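# Push the cap onto the marker and leave it

## Task

Press the cap fully home on the marker so that it clicks on. The capped marker must end up resting on the desk. Release it and move the robot away afterward. The robot must not topple or finish leaning, or the attempt fails. If the cap or marker stays in place only because the robot is holding it, the task is not complete.

## Robot and tools

Robot: a LinearBot. It has an omnidirectional wheeled base and a vertical column of about 1.75 m. A carriage rides up and down the column (lift_m, 0 to 1 m) and carries two identical six-joint arms, left and right, each with a two-finger gripper. The arm bases sit roughly 0.57 m + lift_m above the floor, and parts of the carriage hang about 0.15 m below them. One hand reaches about 0.78 m from its shoulder, but only about 0.38 m below its arm base. A hand is about 0.16 m long and 0.1 m wide, or 0.14 m when open. The parked arm joints 1 to 6 are 0, 0.05, 0.05, 1.45, 0, 0.

Cameras: carriage_camera is fixed on the carriage, facing forward and tilted about 20 degrees down. left_wrist_camera and right_wrist_camera look out past each set of fingertips.

Frames: the base frame has its origin on the floor beneath the base centre, with x forward, y left and z up. The left_hand and right_hand readings are the point between that hand's finger pads, given in this frame. Their quat_wxyz turns base axes into hand axes. The hand's z axis runs along the fingers, and the fingers open along its y axis. Odometry is the base frame as it was at the scene start. It counts wheel turns, so slipping shows up as travel. Heading is positive to the left.

execute_actions(actions, cameras): actions is a list holding one action, or an empty list to just read state and images. An action may have "base", "joints" or both, and they start together.
- "base" takes exactly one relative offset, measured from where the base last reported itself: translate_m (metres, forward +, -2 to 2), strafe_m (metres, left +, -2 to 2), or rotate_rad (radians, counter-clockwise/left +, -6.3 to 6.3).
- "joints" is a single dictionary keyed by joint name, covering both arms and the lift. Every value is an absolute target, not an offset. lift_m is 0 to 1 m. Joints 1 to 6 are in radians, and the left_ and right_ ranges are the same. joint1 is -2.617 to 3.054: it swings the arm about the vertical, 0 is forward and + is left. joint2 is 0 to 3.141, the shoulder: 0 is the upper arm back and level, 1.57 upright, 3.14 forward and level. joint3 is 0 to 3.141, the elbow: 0 folded, 3.14 straight. joint4 is -1.57 to 1.57, wrist pitch, where + lifts the fingertips. joint5 is -1.57 to 1.57, wrist yaw, where + turns the fingertips right. joint6 is -2.094 to 2.094, roll about the finger axis. left_gripper_m and right_gripper_m give the pad gap, 0 to 0.093 m.
Anything you leave out may still be driving toward its earlier target. Any unknown key or out-of-range value rejects the whole call. cameras takes a list of names, or "all"; null or omitted means all, and [] means none. Images are taken at the end of the call, in the order named on the "pictures" line.

wait(seconds): 0 to 10. It commands nothing new and returns state and images.
zoom_image(camera, region): region is [x0, y0, x1, y1] in pixels of that camera's latest full image, measured from the top-left corner, at most 504x504. Camera images are 896x504.
read_manual(section): returns licence texts only.
finished_scene(scene): ends the scene for good once the last command has been held, and reports whether the task succeeded.

Result lines: base_status and joint_status tell how each commanded motion ended. "done" means it reached the target; for the base this counts wheel turns, even when they slipped. "off_target" means it stopped short and may still be pushing. After "contact_stop" or "time_out", the motion holds where it stopped. "joint command not followed" (with a "cause:" line) means a self-collision check held back that arm's targets, although a gripper target still runs. Such withheld targets may be retried with later actions. on_its_own lists things you did not command this call, where "held at" is the target being held. A gripper that is holding something usually reads off_target. motor_effort gives the percentage of max per motor, with the peak in brackets. These readings are noisy and biased. If lift effort keeps falling as the lift goes down, a hand is resting on something. If drive_wheels stays high at rest, the base is pressing on something. Joint torques are raw and noisy. MOTOR HOT appears at 75 °C. OVER-TEMPERATURE FAULT stops an arm at 90 °C, and at 100 °C the arm goes limp and drops. If that happens, resend the targets. Stretched-out arms heat quickly. ARM HIT reports a hard hit on the robot itself.

Cautions: once a stop is reported, further motion calls in the same reply are skipped. The base stops on contact only late, and arms have no contact stop: a blocked arm keeps pushing and snaps to its target once freed. After a drive is blocked, back off about 0.2 m along the way you came (or turn back), repeating if needed. Watch for the column striking a table edge, and never reverse into one, since that can tip the robot. Nothing reports a lean except the pictures. Tipping is most likely with a high carriage, arms stretched out, loads, pulling, or sudden stops. Do not let the two arms hit or press on each other. To untangle them, move the withheld arm away first, then the other arm in a separate action. Hand readings drift at long reach and sag under load. Avoid drops, slips, slams and hard pushes. The robot keeps holding its last command while you think.

Each tool is called as name(argument=value, ...), one argument or row to a line, values as JSON.

## Session

execute_actions(
  actions=[],
)

Scene clock: 0.00 s.
Joint torques (N m, as the arm reports them, + toward a larger angle): no reading
base_odometry: x=+0.000 y=+0.000 heading=+0.000 (m, m, rad; odometry frame)
base_status: not commanded
joint_positions: lift_m=+0.297 left_joint1_rad=-0.016 left_joint2_rad=+0.061 left_joint3_rad=+0.067 left_joint4_rad=+1.437 left_joint5_rad=-0.039 left_joint6_rad=-0.037 left_gripper_m=+0.095 right_joint1_rad=+0.007 right_joint2_rad=+0.043 right_joint3_rad=+0.027 right_joint4_rad=+1.417 right_joint5_rad=-0.019 right_joint6_rad=-0.014 right_gripper_m=+0.094
joint_status: not commanded
motor_effort: lift_m=+32 drive_wheels=+1 (%)
left_hand: x=+0.2922 y=+0.3176 z=+1.2776 quat_wxyz=(+0.997, -0.020, +0.064, -0.025) (m; base frame)
right_hand: x=+0.3033 y=-0.3078 z=+1.2659 quat_wxyz=(+0.996, -0.010, +0.085, -0.003) (m; base frame)
pictures: carriage_camera, left_wrist_camera, right_wrist_camera
Images, in order (width x height): carriage_camera 896x504, left_wrist_camera 896x504, right_wrist_camera 896x504.

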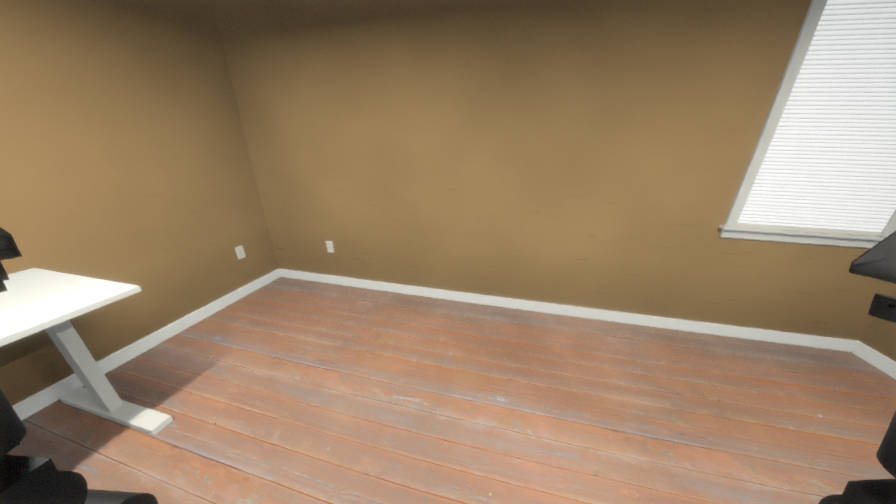

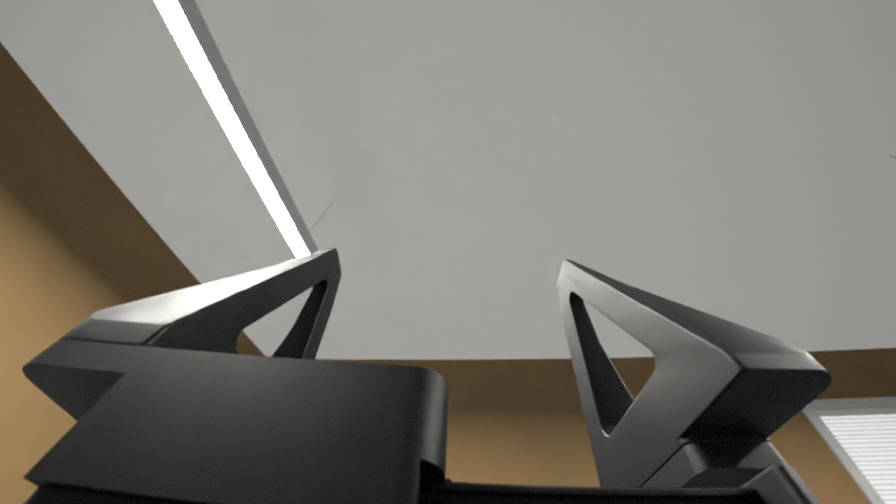

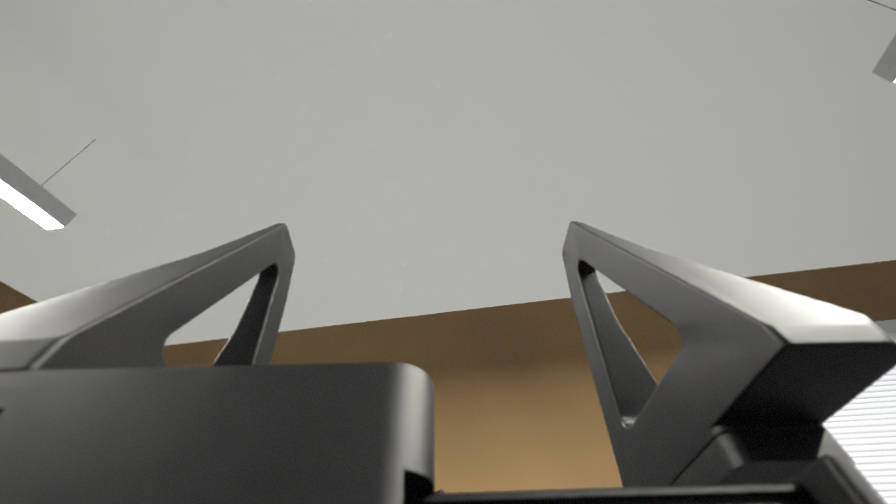

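execute_actions(
  actions=[
    {"base":{"rotate_rad":1.25}},
  ],
  cameras=["carriage_camera"],
)

Scene clock: 3.67 s.
Joint torques (N m, as the arm reports them, + toward a larger angle): left_arm=[-0.39  4.18  7.28 -0.21 -0.04 -0.01] | right_arm=[0.03 4.7  7.23 0.01 0.03 0.09]
base_odometry: x=+0.000 y=+0.000 heading=+1.250 (m, m, rad; odometry frame)
base_status: done
joint_positions: lift_m=+0.297 left_joint1_rad=-0.016 left_joint2_rad=+0.061 left_joint3_rad=+0.067 left_joint4_rad=+1.437 left_joint5_rad=-0.039 left_joint6_rad=-0.037 left_gripper_m=+0.095 right_joint1_rad=+0.007 right_joint2_rad=+0.043 right_joint3_rad=+0.027 right_joint4_rad=+1.417 right_joint5_rad=-0.019 right_joint6_rad=-0.014 right_gripper_m=+0.094
joint_status: not commanded
motor_effort: lift_m=+31(31) drive_wheels=+3(10) (%)
left_hand: x=+0.2922 y=+0.3176 z=+1.2776 quat_wxyz=(+0.997, -0.020, +0.064, -0.025) (m; base frame)
right_hand: x=+0.3034 y=-0.3078 z=+1.2659 quat_wxyz=(+0.996, -0.010, +0.085, -0.003) (m; base frame)
pictures: carriage_camera
Images, in order (width x height): carriage_camera 896x504.

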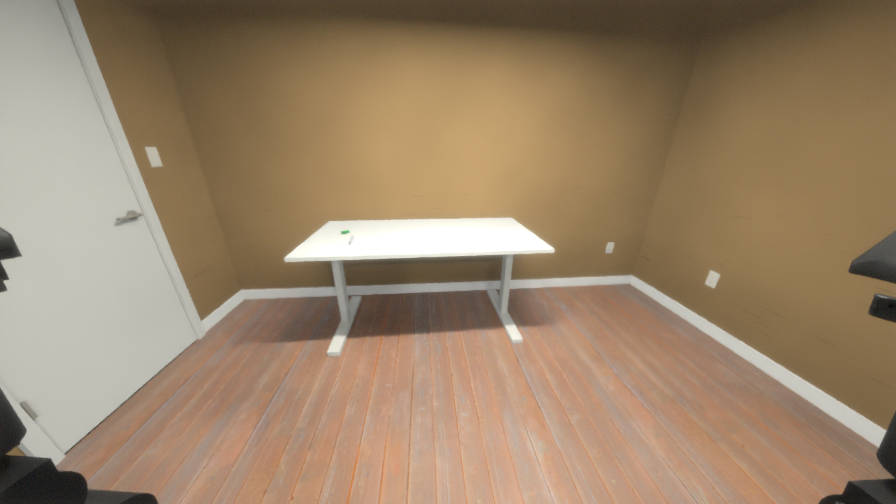

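execute_actions(
  actions=[
    {"base":{"strafe_m":0.55},"joints":{"lift_m":0.36}},
  ],
  cameras=[],
)

execute_actions(
  actions=[
    {"base":{"translate_m":0.95}},
  ],
  cameras=["carriage_camera"],
)

zoom_image(
  camera="carriage_camera",
  region=[330,250,530,400],
)

Scene clock: 9.00 s.
Joint torques (N m, as the arm reports them, + toward a larger angle): left_arm=[-0.48  4.29  7.26 -0.22 -0.07  0.  ] | right_arm=[-0.1   4.65  7.16  0.    0.03  0.1 ]
base_odometry: x=-0.522 y=+0.173 heading=+1.250 (m, m, rad; odometry frame)
base_status: done
joint_positions: lift_m=+0.360 left_joint1_rad=-0.016 left_joint2_rad=+0.061 left_joint3_rad=+0.067 left_joint4_rad=+1.437 left_joint5_rad=-0.039 left_joint6_rad=-0.037 left_gripper_m=+0.095 right_joint1_rad=+0.007 right_joint2_rad=+0.043 right_joint3_rad=+0.027 right_joint4_rad=+1.417 right_joint5_rad=-0.019 right_joint6_rad=-0.014 right_gripper_m=+0.094
joint_status: all done
motor_effort: lift_m=+32(40) drive_wheels=-4(17) (%)
left_hand: x=+0.2922 y=+0.3176 z=+1.3402 quat_wxyz=(+0.997, -0.020, +0.064, -0.025) (m; base frame)
right_hand: x=+0.3034 y=-0.3078 z=+1.3284 quat_wxyz=(+0.996, -0.010, +0.085, -0.003) (m; base frame)
pictures: none
No camera images: the call's "cameras" was empty. Leave "cameras" out to get every camera's image.

Scene clock: 13.27 s.
Joint torques (N m, as the arm reports them, + toward a larger angle): left_arm=[-0.48  4.18  7.33 -0.19 -0.08  0.01] | right_arm=[0.03 4.66 7.24 0.01 0.03 0.1 ]
base_odometry: x=-0.224 y=+1.075 heading=+1.251 (m, m, rad; odometry frame)
base_status: done
joint_positions: lift_m=+0.360 left_joint1_rad=-0.016 left_joint2_rad=+0.061 left_joint3_rad=+0.067 left_joint4_rad=+1.437 left_joint5_rad=-0.039 left_joint6_rad=-0.037 left_gripper_m=+0.095 right_joint1_rad=+0.007 right_joint2_rad=+0.043 right_joint3_rad=+0.027 right_joint4_rad=+1.417 right_joint5_rad=-0.019 right_joint6_rad=-0.014 right_gripper_m=+0.094
joint_status: not commanded
motor_effort: lift_m=+33(33) drive_wheels=-3(10) (%)
left_hand: x=+0.2921 y=+0.3176 z=+1.3402 quat_wxyz=(+0.997, -0.020, +0.064, -0.025) (m; base frame)
right_hand: x=+0.3033 y=-0.3078 z=+1.3284 quat_wxyz=(+0.996, -0.010, +0.085, -0.003) (m; base frame)
pictures: carriage_camera
camera_calibration (this result's frames):
carriage_camera: T_world_to_cam=[[0.0198054, -0.999667, 0.0165363, -0.0259537], [-0.358609, -0.0225418, -0.933216, 1.3021], [0.933278, 0.0125526, -0.358936, 0.298714], [0, 0, 0, 1]] pos_world=[0.188675, -0.000343101, 1.32278]
Images, in order (width x height): carriage_camera 896x504.

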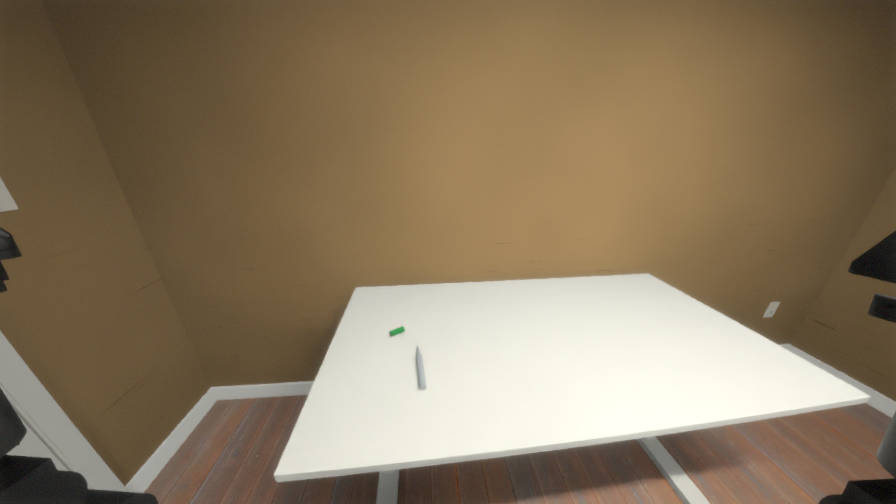

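Region (330, 250, 530, 400) of carriage_camera's 896x504 image, scaled by 2.520, with more detail than that image has; it fills the top 378 rows of this view, and the rest is white.

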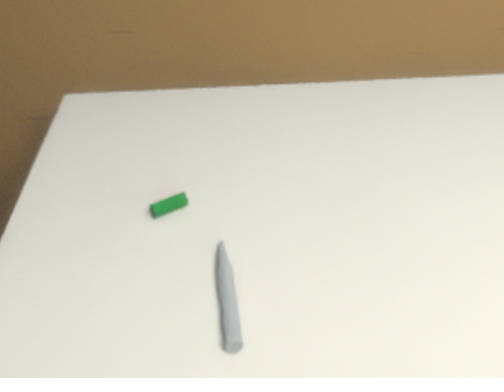

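execute_actions(
  actions=[
    {"base":{"translate_m":0.18},"joints":{"lift_m":0.43,"left_joint1_rad":-0.275,"left_joint2_rad":2.708,"left_joint3_rad":2.012,"left_joint4_rad":-0.875,"left_joint5_rad":0,"left_joint6_rad":0.68}},
  ],
  cameras=["carriage_camera","left_wrist_camera"],
)

Scene clock: 27.90 s.
Joint torques (N m, as the arm reports them, + toward a larger angle): left_arm=[ -0.93 -16.76   8.3    0.47  -0.04   0.02] | right_arm=[0.02 4.67 7.15 0.02 0.04 0.11]
base_odometry: x=-0.167 y=+1.246 heading=+1.251 (m, m, rad; odometry frame)
base_status: done
joint_positions: lift_m=+0.430 left_joint1_rad=-0.267 left_joint2_rad=+2.711 left_joint3_rad=+2.002 left_joint4_rad=-0.870 left_joint5_rad=-0.002 left_joint6_rad=+0.675 left_gripper_m=+0.095 right_joint1_rad=+0.007 right_joint2_rad=+0.043 right_joint3_rad=+0.027 right_joint4_rad=+1.417 right_joint5_rad=-0.019 right_joint6_rad=-0.014 right_gripper_m=+0.094
joint_status: all done
motor_effort: lift_m=+32(41) drive_wheels=-3(5) (%)
left_hand: x=+0.7252 y=+0.1844 z=+0.8389 quat_wxyz=(-0.005, +0.454, +0.891, +0.000) (m; base frame)
right_hand: x=+0.3033 y=-0.3078 z=+1.3984 quat_wxyz=(+0.996, -0.010, +0.085, -0.003) (m; base frame)
pictures: carriage_camera, left_wrist_camera
camera_calibration (this result's frames):
carriage_camera: T_world_to_cam=[[0.0198054, -0.999667, 0.0165363, -0.0271114], [-0.358609, -0.0225418, -0.933216, 1.36743], [0.933278, 0.0125526, -0.358936, 0.323842], [0, 0, 0, 1]] pos_world=[0.188675, -0.000343101, 1.39279]
left_wrist_camera: T_world_to_cam=[[-0.795014, -0.605627, -0.0341852, 0.721439], [-0.523311, 0.656276, 0.543551, -0.18645], [-0.306754, 0.45002, -0.83868, 0.965409], [0, 0, 0, 1]] pos_world=[0.772126, 0.124832, 0.935676]
Images, in order (width x height): carriage_camera 896x504, left_wrist_camera 896x504.

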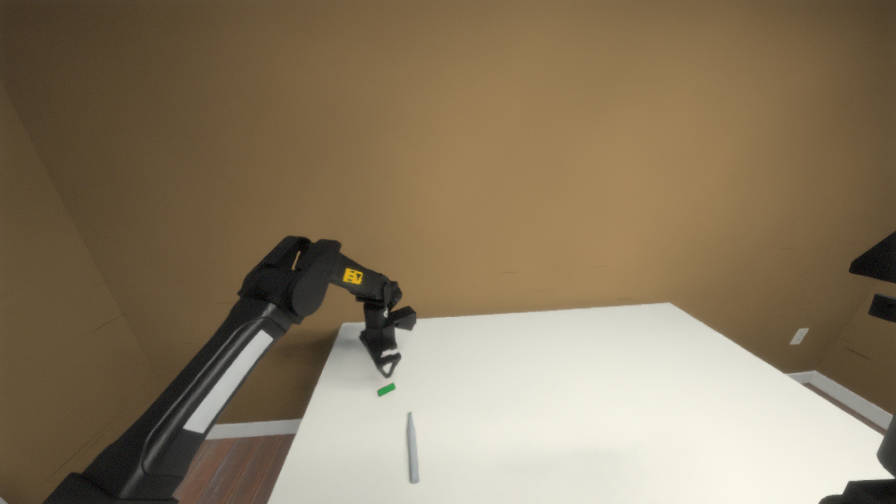

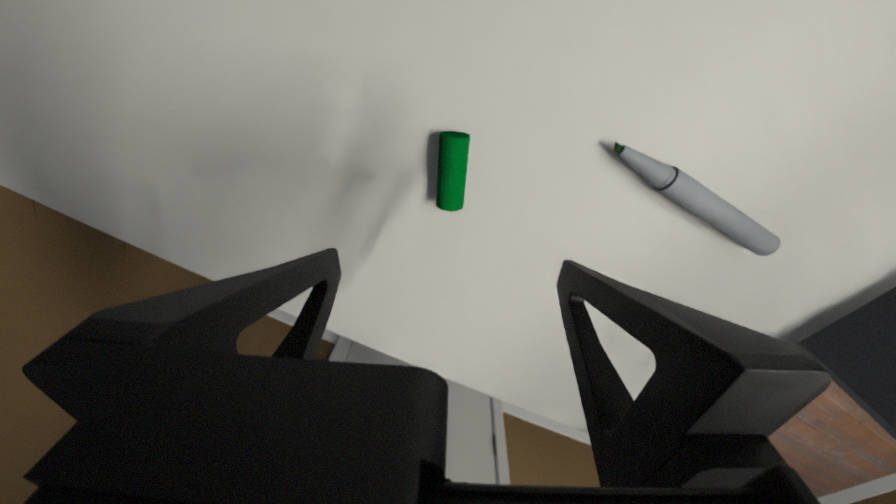

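Model is good.

execute_actions(
  actions=[
    {"joints":{"lift_m":0.365}},
  ],
  cameras=["carriage_camera","left_wrist_camera"],
)

zoom_image(
  camera="left_wrist_camera",
  region=[350,100,550,300],
)

zoom_image(
  camera="carriage_camera",
  region=[340,330,440,420],
)

Scene clock: 30.93 s.
Joint torques (N m, as the arm reports them, + toward a larger angle): left_arm=[ -0.9  -16.72   7.82   0.49  -0.01   0.02] | right_arm=[0.06 4.73 7.11 0.   0.02 0.1 ]
base_odometry: x=-0.167 y=+1.246 heading=+1.251 (m, m, rad; odometry frame)
base_status: not commanded
joint_positions: lift_m=+0.365 left_joint1_rad=-0.267 left_joint2_rad=+2.711 left_joint3_rad=+2.006 left_joint4_rad=-0.874 left_joint5_rad=-0.002 left_joint6_rad=+0.676 left_gripper_m=+0.095 right_joint1_rad=+0.007 right_joint2_rad=+0.043 right_joint3_rad=+0.027 right_joint4_rad=+1.417 right_joint5_rad=-0.019 right_joint6_rad=-0.014 right_gripper_m=+0.094
joint_status: all done
motor_effort: lift_m=+29(30) drive_wheels=-3(3) (%)
left_hand: x=+0.7259 y=+0.1842 z=+0.7753 quat_wxyz=(-0.004, +0.454, +0.891, +0.000) (m; base frame)
right_hand: x=+0.3033 y=-0.3078 z=+1.3337 quat_wxyz=(+0.996, -0.010, +0.085, -0.003) (m; base frame)
pictures: carriage_camera, left_wrist_camera
camera_calibration (this result's frames):
carriage_camera: T_world_to_cam=[[0.0198054, -0.999667, 0.0165363, -0.0260403], [-0.358609, -0.0225418, -0.933216, 1.30699], [0.933278, 0.0125526, -0.358936, 0.300594], [0, 0, 0, 1]] pos_world=[0.188675, -0.000343101, 1.32802]
left_wrist_camera: T_world_to_cam=[[-0.79522, -0.605331, -0.0346452, 0.720118], [-0.523459, 0.656587, 0.543033, -0.15095], [-0.305967, 0.449966, -0.838997, 0.911989], [0, 0, 0, 1]] pos_world=[0.772674, 0.124658, 0.872075]
Images, in order (width x height): carriage_camera 896x504, left_wrist_camera 896x504.

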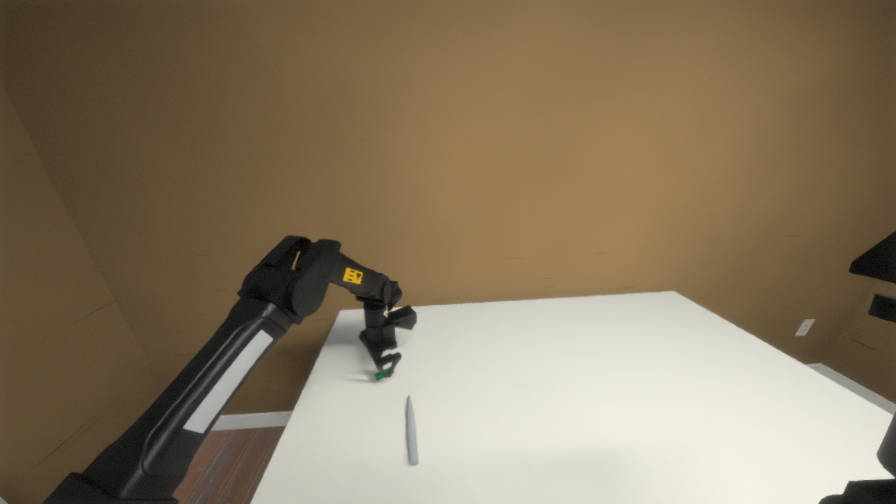

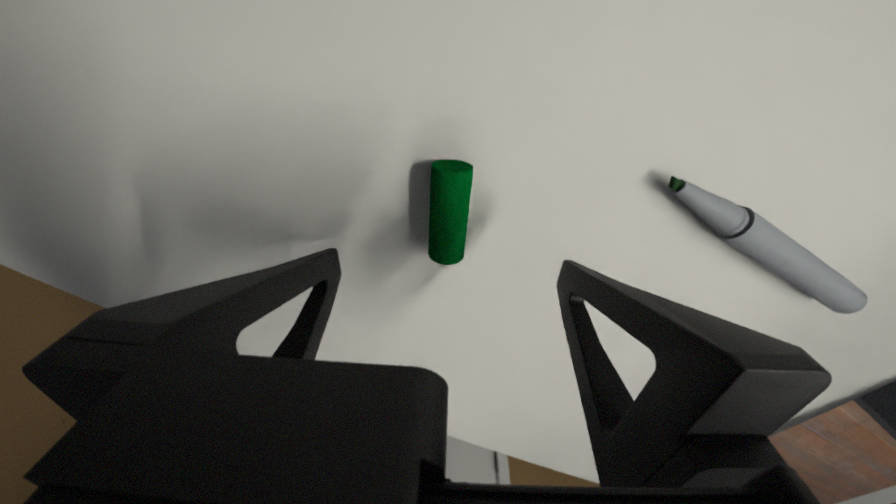

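Region (350, 100, 550, 300) of left_wrist_camera's 896x504 image, scaled by 2.520, with more detail than that image has.

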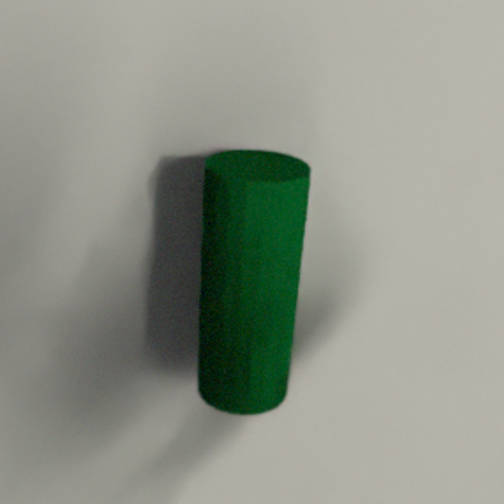

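Region (340, 330, 440, 420) of carriage_camera's 896x504 image, scaled by 5.040, with more detail than that image has; it fills the top 454 rows of this view, and the rest is white.

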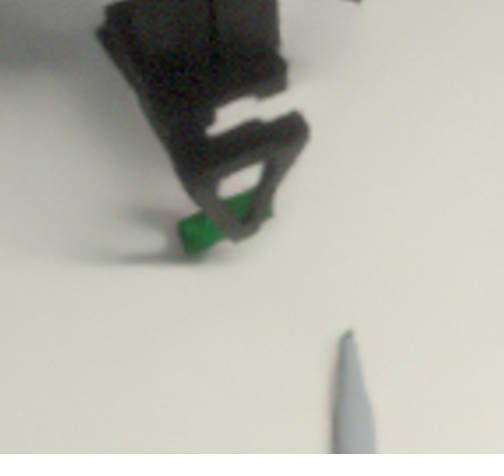

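execute_actions(
  actions=[
    {"base":{"strafe_m":-0.012},"joints":{"lift_m":0.338}},
  ],
  cameras=["left_wrist_camera"],
)

execute_actions(
  actions=[
    {"joints":{"left_gripper_m":0}},
  ],
  cameras=["left_wrist_camera"],
)

Scene clock: 34.17 s.
Joint torques (N m, as the arm reports them, + toward a larger angle): left_arm=[ -0.83 -16.65   7.99   0.51  -0.03   0.03] | right_arm=[0.05 4.72 7.14 0.   0.02 0.09]
base_odometry: x=-0.156 y=+1.242 heading=+1.252 (m, m, rad; odometry frame)
base_status: done
joint_positions: lift_m=+0.338 left_joint1_rad=-0.270 left_joint2_rad=+2.710 left_joint3_rad=+2.006 left_joint4_rad=-0.874 left_joint5_rad=-0.002 left_joint6_rad=+0.676 left_gripper_m=+0.095 right_joint1_rad=+0.007 right_joint2_rad=+0.043 right_joint3_rad=+0.027 right_joint4_rad=+1.417 right_joint5_rad=-0.019 right_joint6_rad=-0.014 right_gripper_m=+0.094
joint_status: all done
motor_effort: lift_m=+30(30) drive_wheels=+2(3) (%)
left_hand: x=+0.7257 y=+0.1828 z=+0.7486 quat_wxyz=(-0.004, +0.455, +0.890, +0.000) (m; base frame)
right_hand: x=+0.3034 y=-0.3078 z=+1.3066 quat_wxyz=(+0.996, -0.010, +0.085, -0.003) (m; base frame)
pictures: left_wrist_camera
camera_calibration (this result's frames):
left_wrist_camera: T_world_to_cam=[[-0.79681, -0.603227, -0.0348057, 0.71912], [-0.52205, 0.65829, 0.542326, -0.13646], [-0.304234, 0.450301, -0.839447, 0.889168], [0, 0, 0, 1]] pos_world=[0.772278, 0.12323, 0.845445]
Images, in order (width x height): left_wrist_camera 896x504.

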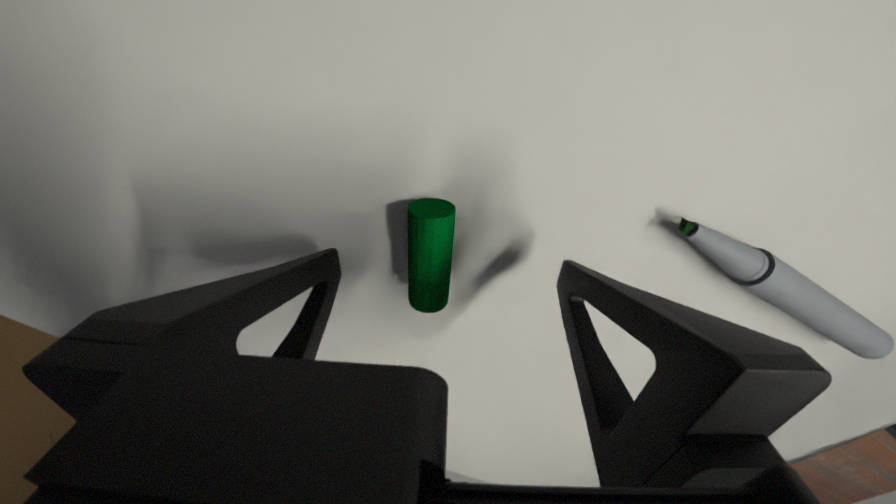

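Scene clock: 34.90 s.
Joint torques (N m, as the arm reports them, + toward a larger angle): left_arm=[ -0.8  -16.21   8.     0.49  -0.01   0.01] | right_arm=[0.02 4.66 7.16 0.   0.04 0.09]
base_odometry: x=-0.156 y=+1.242 heading=+1.252 (m, m, rad; odometry frame)
base_status: not commanded
joint_positions: lift_m=+0.338 left_joint1_rad=-0.270 left_joint2_rad=+2.708 left_joint3_rad=+2.006 left_joint4_rad=-0.875 left_joint5_rad=-0.002 left_joint6_rad=+0.676 left_gripper_m=+0.001 right_joint1_rad=+0.007 right_joint2_rad=+0.043 right_joint3_rad=+0.027 right_joint4_rad=+1.417 right_joint5_rad=-0.019 right_joint6_rad=-0.014 right_gripper_m=+0.094
joint_status: all done
motor_effort: lift_m=+30(30) drive_wheels=+2(2) (%)
left_hand: x=+0.7262 y=+0.1826 z=+0.7496 quat_wxyz=(-0.003, +0.455, +0.890, +0.000) (m; base frame)
right_hand: x=+0.3034 y=-0.3078 z=+1.3066 quat_wxyz=(+0.996, -0.010, +0.085, -0.003) (m; base frame)
pictures: left_wrist_camera
camera_calibration (this result's frames):
left_wrist_camera: T_world_to_cam=[[-0.796747, -0.60326, -0.035661, 0.719994], [-0.522992, 0.658763, 0.540842, -0.134972], [-0.302776, 0.449564, -0.840368, 0.890045], [0, 0, 0, 1]] pos_world=[0.772548, 0.123126, 0.84664]
Images, in order (width x height): left_wrist_camera 896x504.

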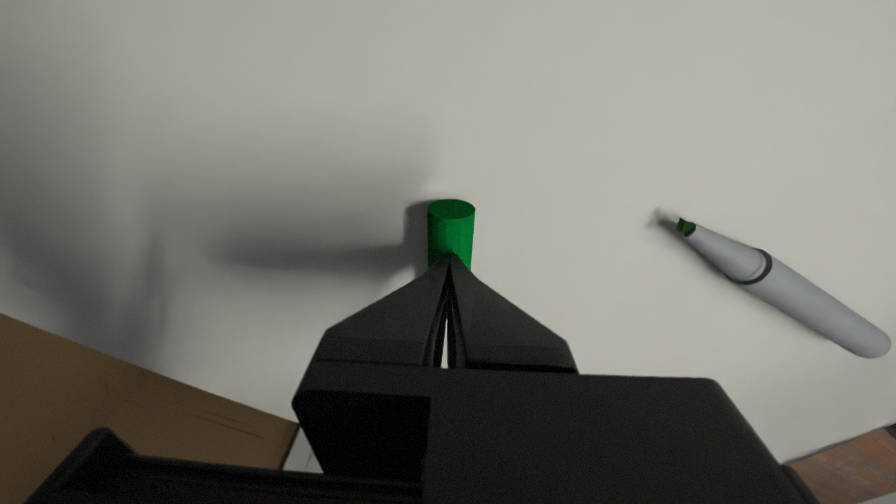

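execute_actions(
  actions=[
    {"joints":{"left_gripper_m":0.04}},
  ],
  cameras=[],
)

execute_actions(
  actions=[
    {"joints":{"lift_m":0.322}},
  ],
  cameras=[],
)

execute_actions(
  actions=[
    {"joints":{"left_gripper_m":0}},
  ],
  cameras=["left_wrist_camera"],
)

Scene clock: 37.80 s.
Joint torques (N m, as the arm reports them, + toward a larger angle): left_arm=[ -0.69 -16.36   8.02   0.48  -0.05   0.03] | right_arm=[0.04 4.65 7.12 0.   0.02 0.1 ]
base_odometry: x=-0.156 y=+1.242 heading=+1.252 (m, m, rad; odometry frame)
base_status: not commanded
joint_positions: lift_m=+0.338 left_joint1_rad=-0.270 left_joint2_rad=+2.708 left_joint3_rad=+2.006 left_joint4_rad=-0.875 left_joint5_rad=-0.002 left_joint6_rad=+0.676 left_gripper_m=+0.040 right_joint1_rad=+0.007 right_joint2_rad=+0.043 right_joint3_rad=+0.027 right_joint4_rad=+1.417 right_joint5_rad=-0.019 right_joint6_rad=-0.014 right_gripper_m=+0.094
joint_status: all done
motor_effort: lift_m=+29(29) drive_wheels=+2(2) (%)
left_hand: x=+0.7262 y=+0.1826 z=+0.7496 quat_wxyz=(-0.003, +0.455, +0.890, +0.000) (m; base frame)
right_hand: x=+0.3034 y=-0.3078 z=+1.3066 quat_wxyz=(+0.996, -0.010, +0.085, -0.003) (m; base frame)
pictures: none
No camera images: the call's "cameras" was empty. Leave "cameras" out to get every camera's image.

Scene clock: 38.37 s.
Joint torques (N m, as the arm reports them, + toward a larger angle): left_arm=[ -0.75 -16.48   7.99   0.5   -0.03   0.02] | right_arm=[0.02 4.68 7.14 0.01 0.04 0.1 ]
base_odometry: x=-0.156 y=+1.242 heading=+1.252 (m, m, rad; odometry frame)
base_status: not commanded
joint_positions: lift_m=+0.322 left_joint1_rad=-0.270 left_joint2_rad=+2.710 left_joint3_rad=+2.006 left_joint4_rad=-0.875 left_joint5_rad=-0.002 left_joint6_rad=+0.676 left_gripper_m=+0.040 right_joint1_rad=+0.007 right_joint2_rad=+0.043 right_joint3_rad=+0.027 right_joint4_rad=+1.417 right_joint5_rad=-0.019 right_joint6_rad=-0.014 right_gripper_m=+0.094
joint_status: all done
motor_effort: lift_m=+30(30) drive_wheels=+2(2) (%)
left_hand: x=+0.7257 y=+0.1828 z=+0.7328 quat_wxyz=(-0.004, +0.456, +0.890, +0.000) (m; base frame)
right_hand: x=+0.3033 y=-0.3078 z=+1.2906 quat_wxyz=(+0.996, -0.010, +0.085, -0.003) (m; base frame)
pictures: none
No camera images: the call's "cameras" was empty. Leave "cameras" out to get every camera's image.

Scene clock: 38.93 s.
Joint torques (N m, as the arm reports them, + toward a larger angle): left_arm=[ -0.91 -16.56   7.99   0.51  -0.03   0.02] | right_arm=[0.04 4.65 7.16 0.01 0.02 0.09]
base_odometry: x=-0.156 y=+1.242 heading=+1.252 (m, m, rad; odometry frame)
base_status: not commanded
joint_positions: lift_m=+0.322 left_joint1_rad=-0.270 left_joint2_rad=+2.710 left_joint3_rad=+2.006 left_joint4_rad=-0.875 left_joint5_rad=-0.002 left_joint6_rad=+0.676 left_gripper_m=+0.019 right_joint1_rad=+0.007 right_joint2_rad=+0.043 right_joint3_rad=+0.027 right_joint4_rad=+1.417 right_joint5_rad=-0.019 right_joint6_rad=-0.014 right_gripper_m=+0.094
joint_status: left_gripper_m off_target (ended at +0.019, target +0.000)
motor_effort: lift_m=+29(30) drive_wheels=+2(2) (%)
left_hand: x=+0.7257 y=+0.1828 z=+0.7328 quat_wxyz=(-0.004, +0.456, +0.890, +0.000) (m; base frame)
right_hand: x=+0.3033 y=-0.3078 z=+1.2906 quat_wxyz=(+0.996, -0.010, +0.085, -0.003) (m; base frame)
pictures: left_wrist_camera
camera_calibration (this result's frames):
left_wrist_camera: T_world_to_cam=[[-0.797041, -0.602938, -0.0345002, 0.71841], [-0.521745, 0.658689, 0.542136, -0.128011], [-0.30415, 0.450105, -0.839582, 0.875999], [0, 0, 0, 1]] pos_world=[0.772248, 0.123185, 0.829658]
Images, in order (width x height): left_wrist_camera 896x504.

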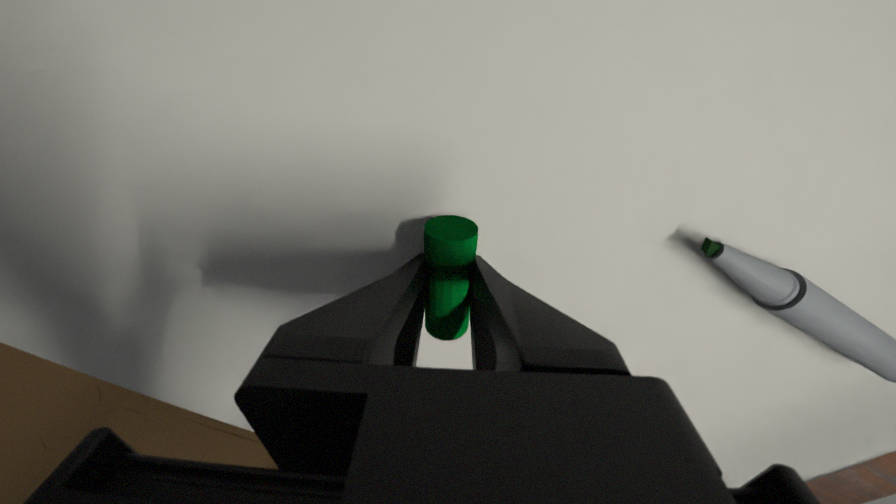

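execute_actions(
  actions=[
    {"joints":{"lift_m":0.40}},
  ],
  cameras=[],
)

execute_actions(
  actions=[
    {"base":{"strafe_m":0.112},"joints":{"left_joint1_rad":0,"left_joint2_rad":1.0,"left_joint3_rad":0.7,"left_joint4_rad":0.3,"left_joint6_rad":0,"right_joint1_rad":0.77,"right_joint2_rad":2.476,"right_joint3_rad":1.532,"right_joint4_rad":-0.627,"right_joint5_rad":0,"right_joint6_rad":0.55}},
  ],
  cameras=["right_wrist_camera"],
)

execute_actions(
  actions=[
    {"joints":{"lift_m":0.355}},
  ],
)

Scene clock: 43.33 s.
Joint torques (N m, as the arm reports them, + toward a larger angle): left_arm=[ -0.78 -15.54   8.13   0.49  -0.04   0.03] | right_arm=[0.03 4.67 7.18 0.02 0.02 0.09]
base_odometry: x=-0.156 y=+1.242 heading=+1.252 (m, m, rad; odometry frame)
base_status: not commanded
joint_positions: lift_m=+0.400 left_joint1_rad=-0.270 left_joint2_rad=+2.700 left_joint3_rad=+2.006 left_joint4_rad=-0.873 left_joint5_rad=-0.002 left_joint6_rad=+0.676 left_gripper_m=+0.019 right_joint1_rad=+0.007 right_joint2_rad=+0.043 right_joint3_rad=+0.027 right_joint4_rad=+1.417 right_joint5_rad=-0.019 right_joint6_rad=-0.014 right_gripper_m=+0.094
joint_status: all done
motor_effort: lift_m=+32(39) drive_wheels=-3(2) (%)
left_hand: x=+0.7284 y=+0.1820 z=+0.8154 quat_wxyz=(+0.002, +0.456, +0.890, +0.001) (m; base frame)
right_hand: x=+0.3033 y=-0.3078 z=+1.3684 quat_wxyz=(+0.996, -0.010, +0.085, -0.003) (m; base frame)
pictures: none
No camera images: the call's "cameras" was empty. Leave "cameras" out to get every camera's image.

Scene clock: 45.57 s.
Joint torques (N m, as the arm reports them, + toward a larger angle): left_arm=[-0.87 -3.42  8.54  2.47 -0.04 -0.06] | right_arm=[  0.25 -13.89   6.29   0.51   0.08   0.13]
base_odometry: x=-0.262 y=+1.278 heading=+1.251 (m, m, rad; odometry frame)
base_status: done
joint_positions: lift_m=+0.400 left_joint1_rad=+0.006 left_joint2_rad=+1.004 left_joint3_rad=+0.716 left_joint4_rad=+0.304 left_joint5_rad=-0.004 left_joint6_rad=+0.004 left_gripper_m=+0.019 right_joint1_rad=+0.767 right_joint2_rad=+2.467 right_joint3_rad=+1.532 right_joint4_rad=-0.620 right_joint5_rad=-0.003 right_joint6_rad=+0.545 right_gripper_m=+0.094
joint_status: all done
motor_effort: lift_m=+32(32) drive_wheels=-2(5) (%)
left_hand: x=+0.6356 y=+0.3145 z=+1.2734 quat_wxyz=(+0.713, -0.002, +0.701, +0.005) (m; base frame)
right_hand: x=+0.5644 y=-0.0167 z=+0.8165 quat_wxyz=(+0.006, -0.111, +0.994, +0.006) (m; base frame)
pictures: right_wrist_camera
camera_calibration (this result's frames):
right_wrist_camera: T_world_to_cam=[[0.216179, -0.976094, 0.0224994, -0.160822], [-0.784098, -0.159834, 0.599702, -0.0476462], [-0.58177, -0.147285, -0.799907, 1.10542], [0, 0, 0, 1]] pos_world=[0.640506, -0.00178209, 0.916423]
Images, in order (width x height): right_wrist_camera 896x504.

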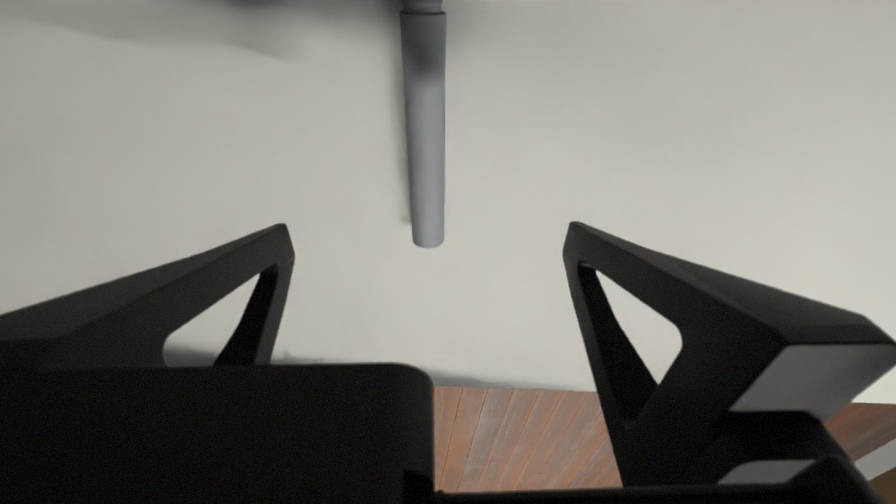

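Scene clock: 46.27 s.
Joint torques (N m, as the arm reports them, + toward a larger angle): left_arm=[-0.74 -3.59  9.48  2.58 -0.07 -0.06] | right_arm=[  0.29 -14.25   6.2    0.55   0.09   0.13]
base_odometry: x=-0.262 y=+1.278 heading=+1.251 (m, m, rad; odometry frame)
base_status: not commanded
joint_positions: lift_m=+0.355 left_joint1_rad=+0.006 left_joint2_rad=+1.004 left_joint3_rad=+0.707 left_joint4_rad=+0.299 left_joint5_rad=-0.004 left_joint6_rad=+0.004 left_gripper_m=+0.019 right_joint1_rad=+0.767 right_joint2_rad=+2.471 right_joint3_rad=+1.532 right_joint4_rad=-0.623 right_joint5_rad=-0.002 right_joint6_rad=+0.545 right_gripper_m=+0.094
joint_status: all done
motor_effort: lift_m=+30(30) drive_wheels=-2(2) (%)
left_hand: x=+0.6355 y=+0.3145 z=+1.2227 quat_wxyz=(+0.708, -0.002, +0.707, +0.005) (m; base frame)
right_hand: x=+0.5633 y=-0.0180 z=+0.7701 quat_wxyz=(+0.003, -0.111, +0.994, +0.004) (m; base frame)
pictures: carriage_camera, left_wrist_camera, right_wrist_camera
camera_calibration (this result's frames):
carriage_camera: T_world_to_cam=[[0.0198054, -0.999667, 0.0165363, -0.0258743], [-0.358609, -0.0225418, -0.933216, 1.29762], [0.933278, 0.0125526, -0.358936, 0.296991], [0, 0, 0, 1]] pos_world=[0.188675, -0.000343101, 1.31798]
left_wrist_camera: T_world_to_cam=[[0.0485085, -0.998633, 0.0194744, 0.263957], [-0.534334, -0.0424181, -0.844208, 1.39615], [0.84388, 0.0305455, -0.535661, 0.231349], [0, 0, 0, 1]] pos_world=[0.537973, 0.315751, 1.29742]
right_wrist_camera: T_world_to_cam=[[0.216278, -0.975966, 0.0267334, -0.164081], [-0.781444, -0.156627, 0.603998, -0.0256575], [-0.585294, -0.151522, -0.796537, 1.0668], [0, 0, 0, 1]] pos_world=[0.63983, -0.00251157, 0.86963]
Images, in order (width x height): carriage_camera 896x504, left_wrist_camera 896x504, right_wrist_camera 896x504.

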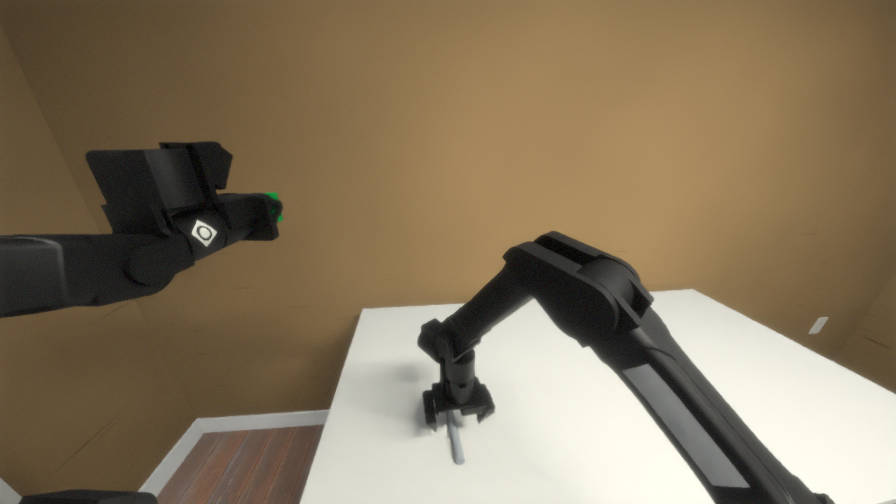

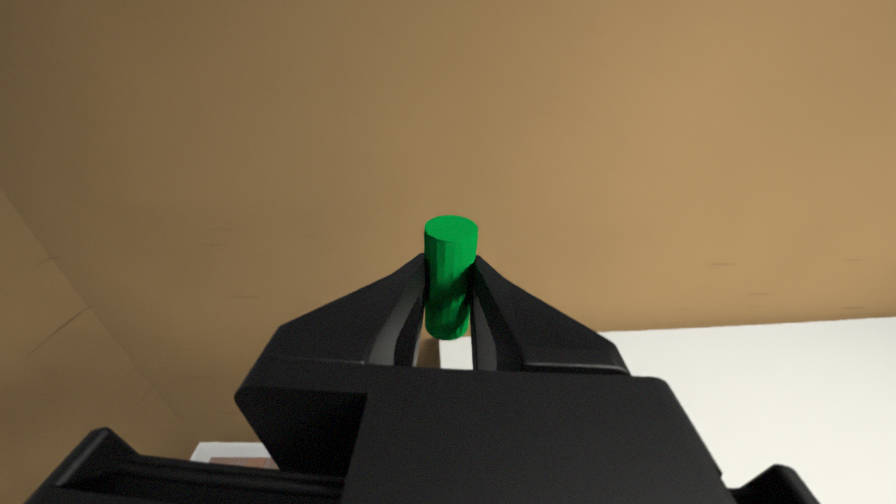

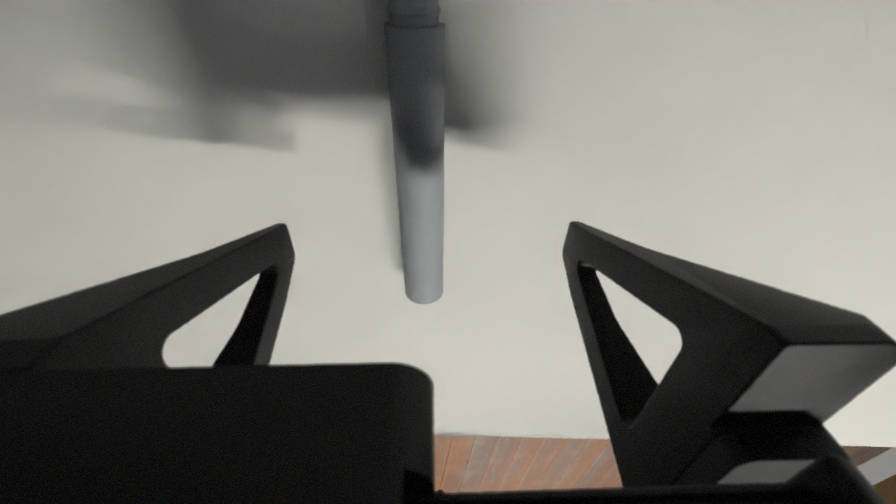

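execute_actions(
  actions=[
    {"joints":{"lift_m":0.318,"right_gripper_m":0.05}},
  ],
  cameras=["right_wrist_camera"],
)

execute_actions(
  actions=[
    {"joints":{"right_gripper_m":0}},
  ],
  cameras=["right_wrist_camera"],
)

Scene clock: 48.53 s.
Joint torques (N m, as the arm reports them, + toward a larger angle): left_arm=[-0.91 -3.52  9.29  2.56 -0.06 -0.05] | right_arm=[  0.25 -14.36   6.06   0.54   0.08   0.13]
base_odometry: x=-0.262 y=+1.278 heading=+1.251 (m, m, rad; odometry frame)
base_status: not commanded
joint_positions: lift_m=+0.318 left_joint1_rad=+0.006 left_joint2_rad=+1.004 left_joint3_rad=+0.707 left_joint4_rad=+0.298 left_joint5_rad=-0.004 left_joint6_rad=+0.004 left_gripper_m=+0.019 right_joint1_rad=+0.767 right_joint2_rad=+2.473 right_joint3_rad=+1.532 right_joint4_rad=-0.625 right_joint5_rad=-0.001 right_joint6_rad=+0.545 right_gripper_m=+0.050
joint_status: all done
motor_effort: lift_m=+29(30) drive_wheels=-2(2) (%)
left_hand: x=+0.6355 y=+0.3145 z=+1.1856 quat_wxyz=(+0.708, -0.002, +0.707, +0.005) (m; base frame)
right_hand: x=+0.5627 y=-0.0187 z=+0.7323 quat_wxyz=(+0.002, -0.111, +0.994, +0.002) (m; base frame)
pictures: right_wrist_camera
camera_calibration (this result's frames):
right_wrist_camera: T_world_to_cam=[[0.216335, -0.975877, 0.0293741, -0.165636], [-0.780104, -0.154688, 0.606226, -0.0057869], [-0.587058, -0.154063, -0.79475, 1.03593], [0, 0, 0, 1]] pos_world=[0.639468, -0.00293744, 0.831676]
Images, in order (width x height): right_wrist_camera 896x504.

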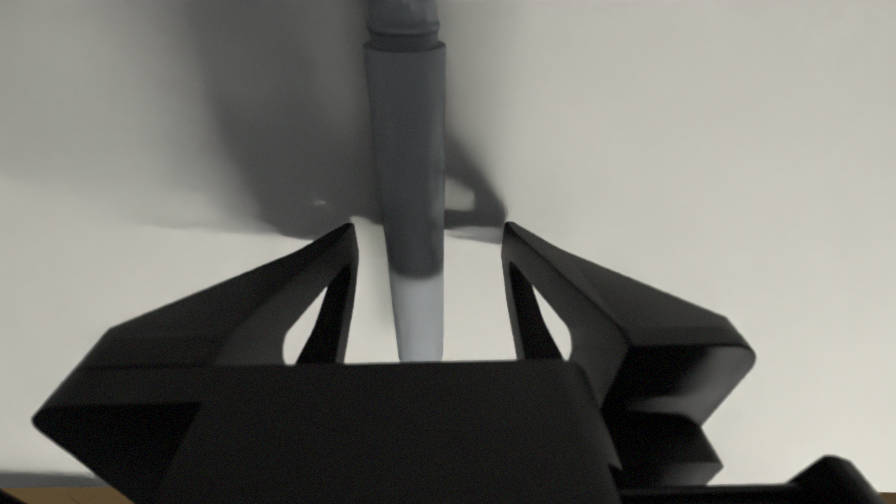

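Scene clock: 49.13 s.
Joint torques (N m, as the arm reports them, + toward a larger angle): left_arm=[-0.87 -3.42  9.31  2.53 -0.06 -0.05] | right_arm=[  0.26 -14.38   6.25   0.56   0.07   0.13]
base_odometry: x=-0.262 y=+1.278 heading=+1.251 (m, m, rad; odometry frame)
base_status: not commanded
joint_positions: lift_m=+0.318 left_joint1_rad=+0.006 left_joint2_rad=+1.004 left_joint3_rad=+0.707 left_joint4_rad=+0.298 left_joint5_rad=-0.004 left_joint6_rad=+0.004 left_gripper_m=+0.019 right_joint1_rad=+0.767 right_joint2_rad=+2.473 right_joint3_rad=+1.532 right_joint4_rad=-0.625 right_joint5_rad=-0.001 right_joint6_rad=+0.546 right_gripper_m=+0.017
joint_status: right_gripper_m off_target (ended at +0.017, target +0.000)
motor_effort: lift_m=+29(29) drive_wheels=-2(2) (%)
left_hand: x=+0.6355 y=+0.3145 z=+1.1856 quat_wxyz=(+0.708, -0.002, +0.707, +0.005) (m; base frame)
right_hand: x=+0.5627 y=-0.0187 z=+0.7323 quat_wxyz=(+0.002, -0.111, +0.994, +0.002) (m; base frame)
pictures: right_wrist_camera
camera_calibration (this result's frames):
right_wrist_camera: T_world_to_cam=[[0.215963, -0.97596, 0.0293727, -0.165427], [-0.780161, -0.154391, 0.606227, -0.00574969], [-0.587119, -0.153838, -0.794749, 1.03596], [0, 0, 0, 1]] pos_world=[0.639474, -0.00296683, 0.831676]
Images, in order (width x height): right_wrist_camera 896x504.

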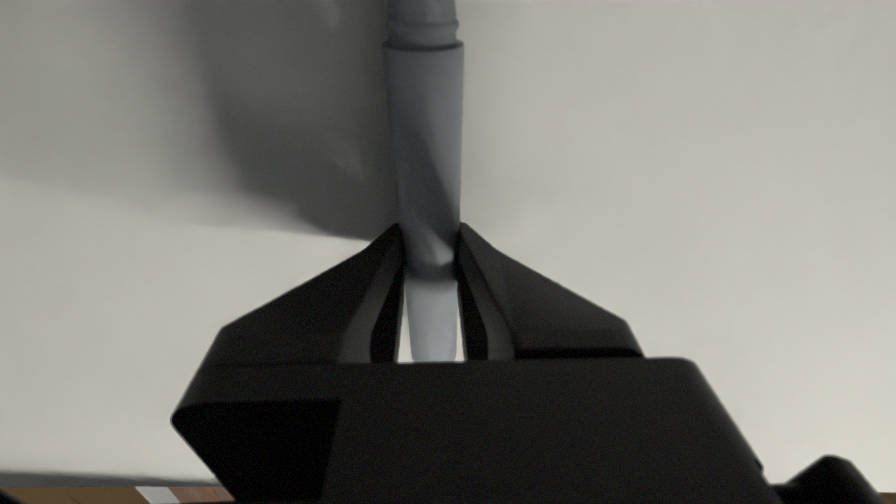

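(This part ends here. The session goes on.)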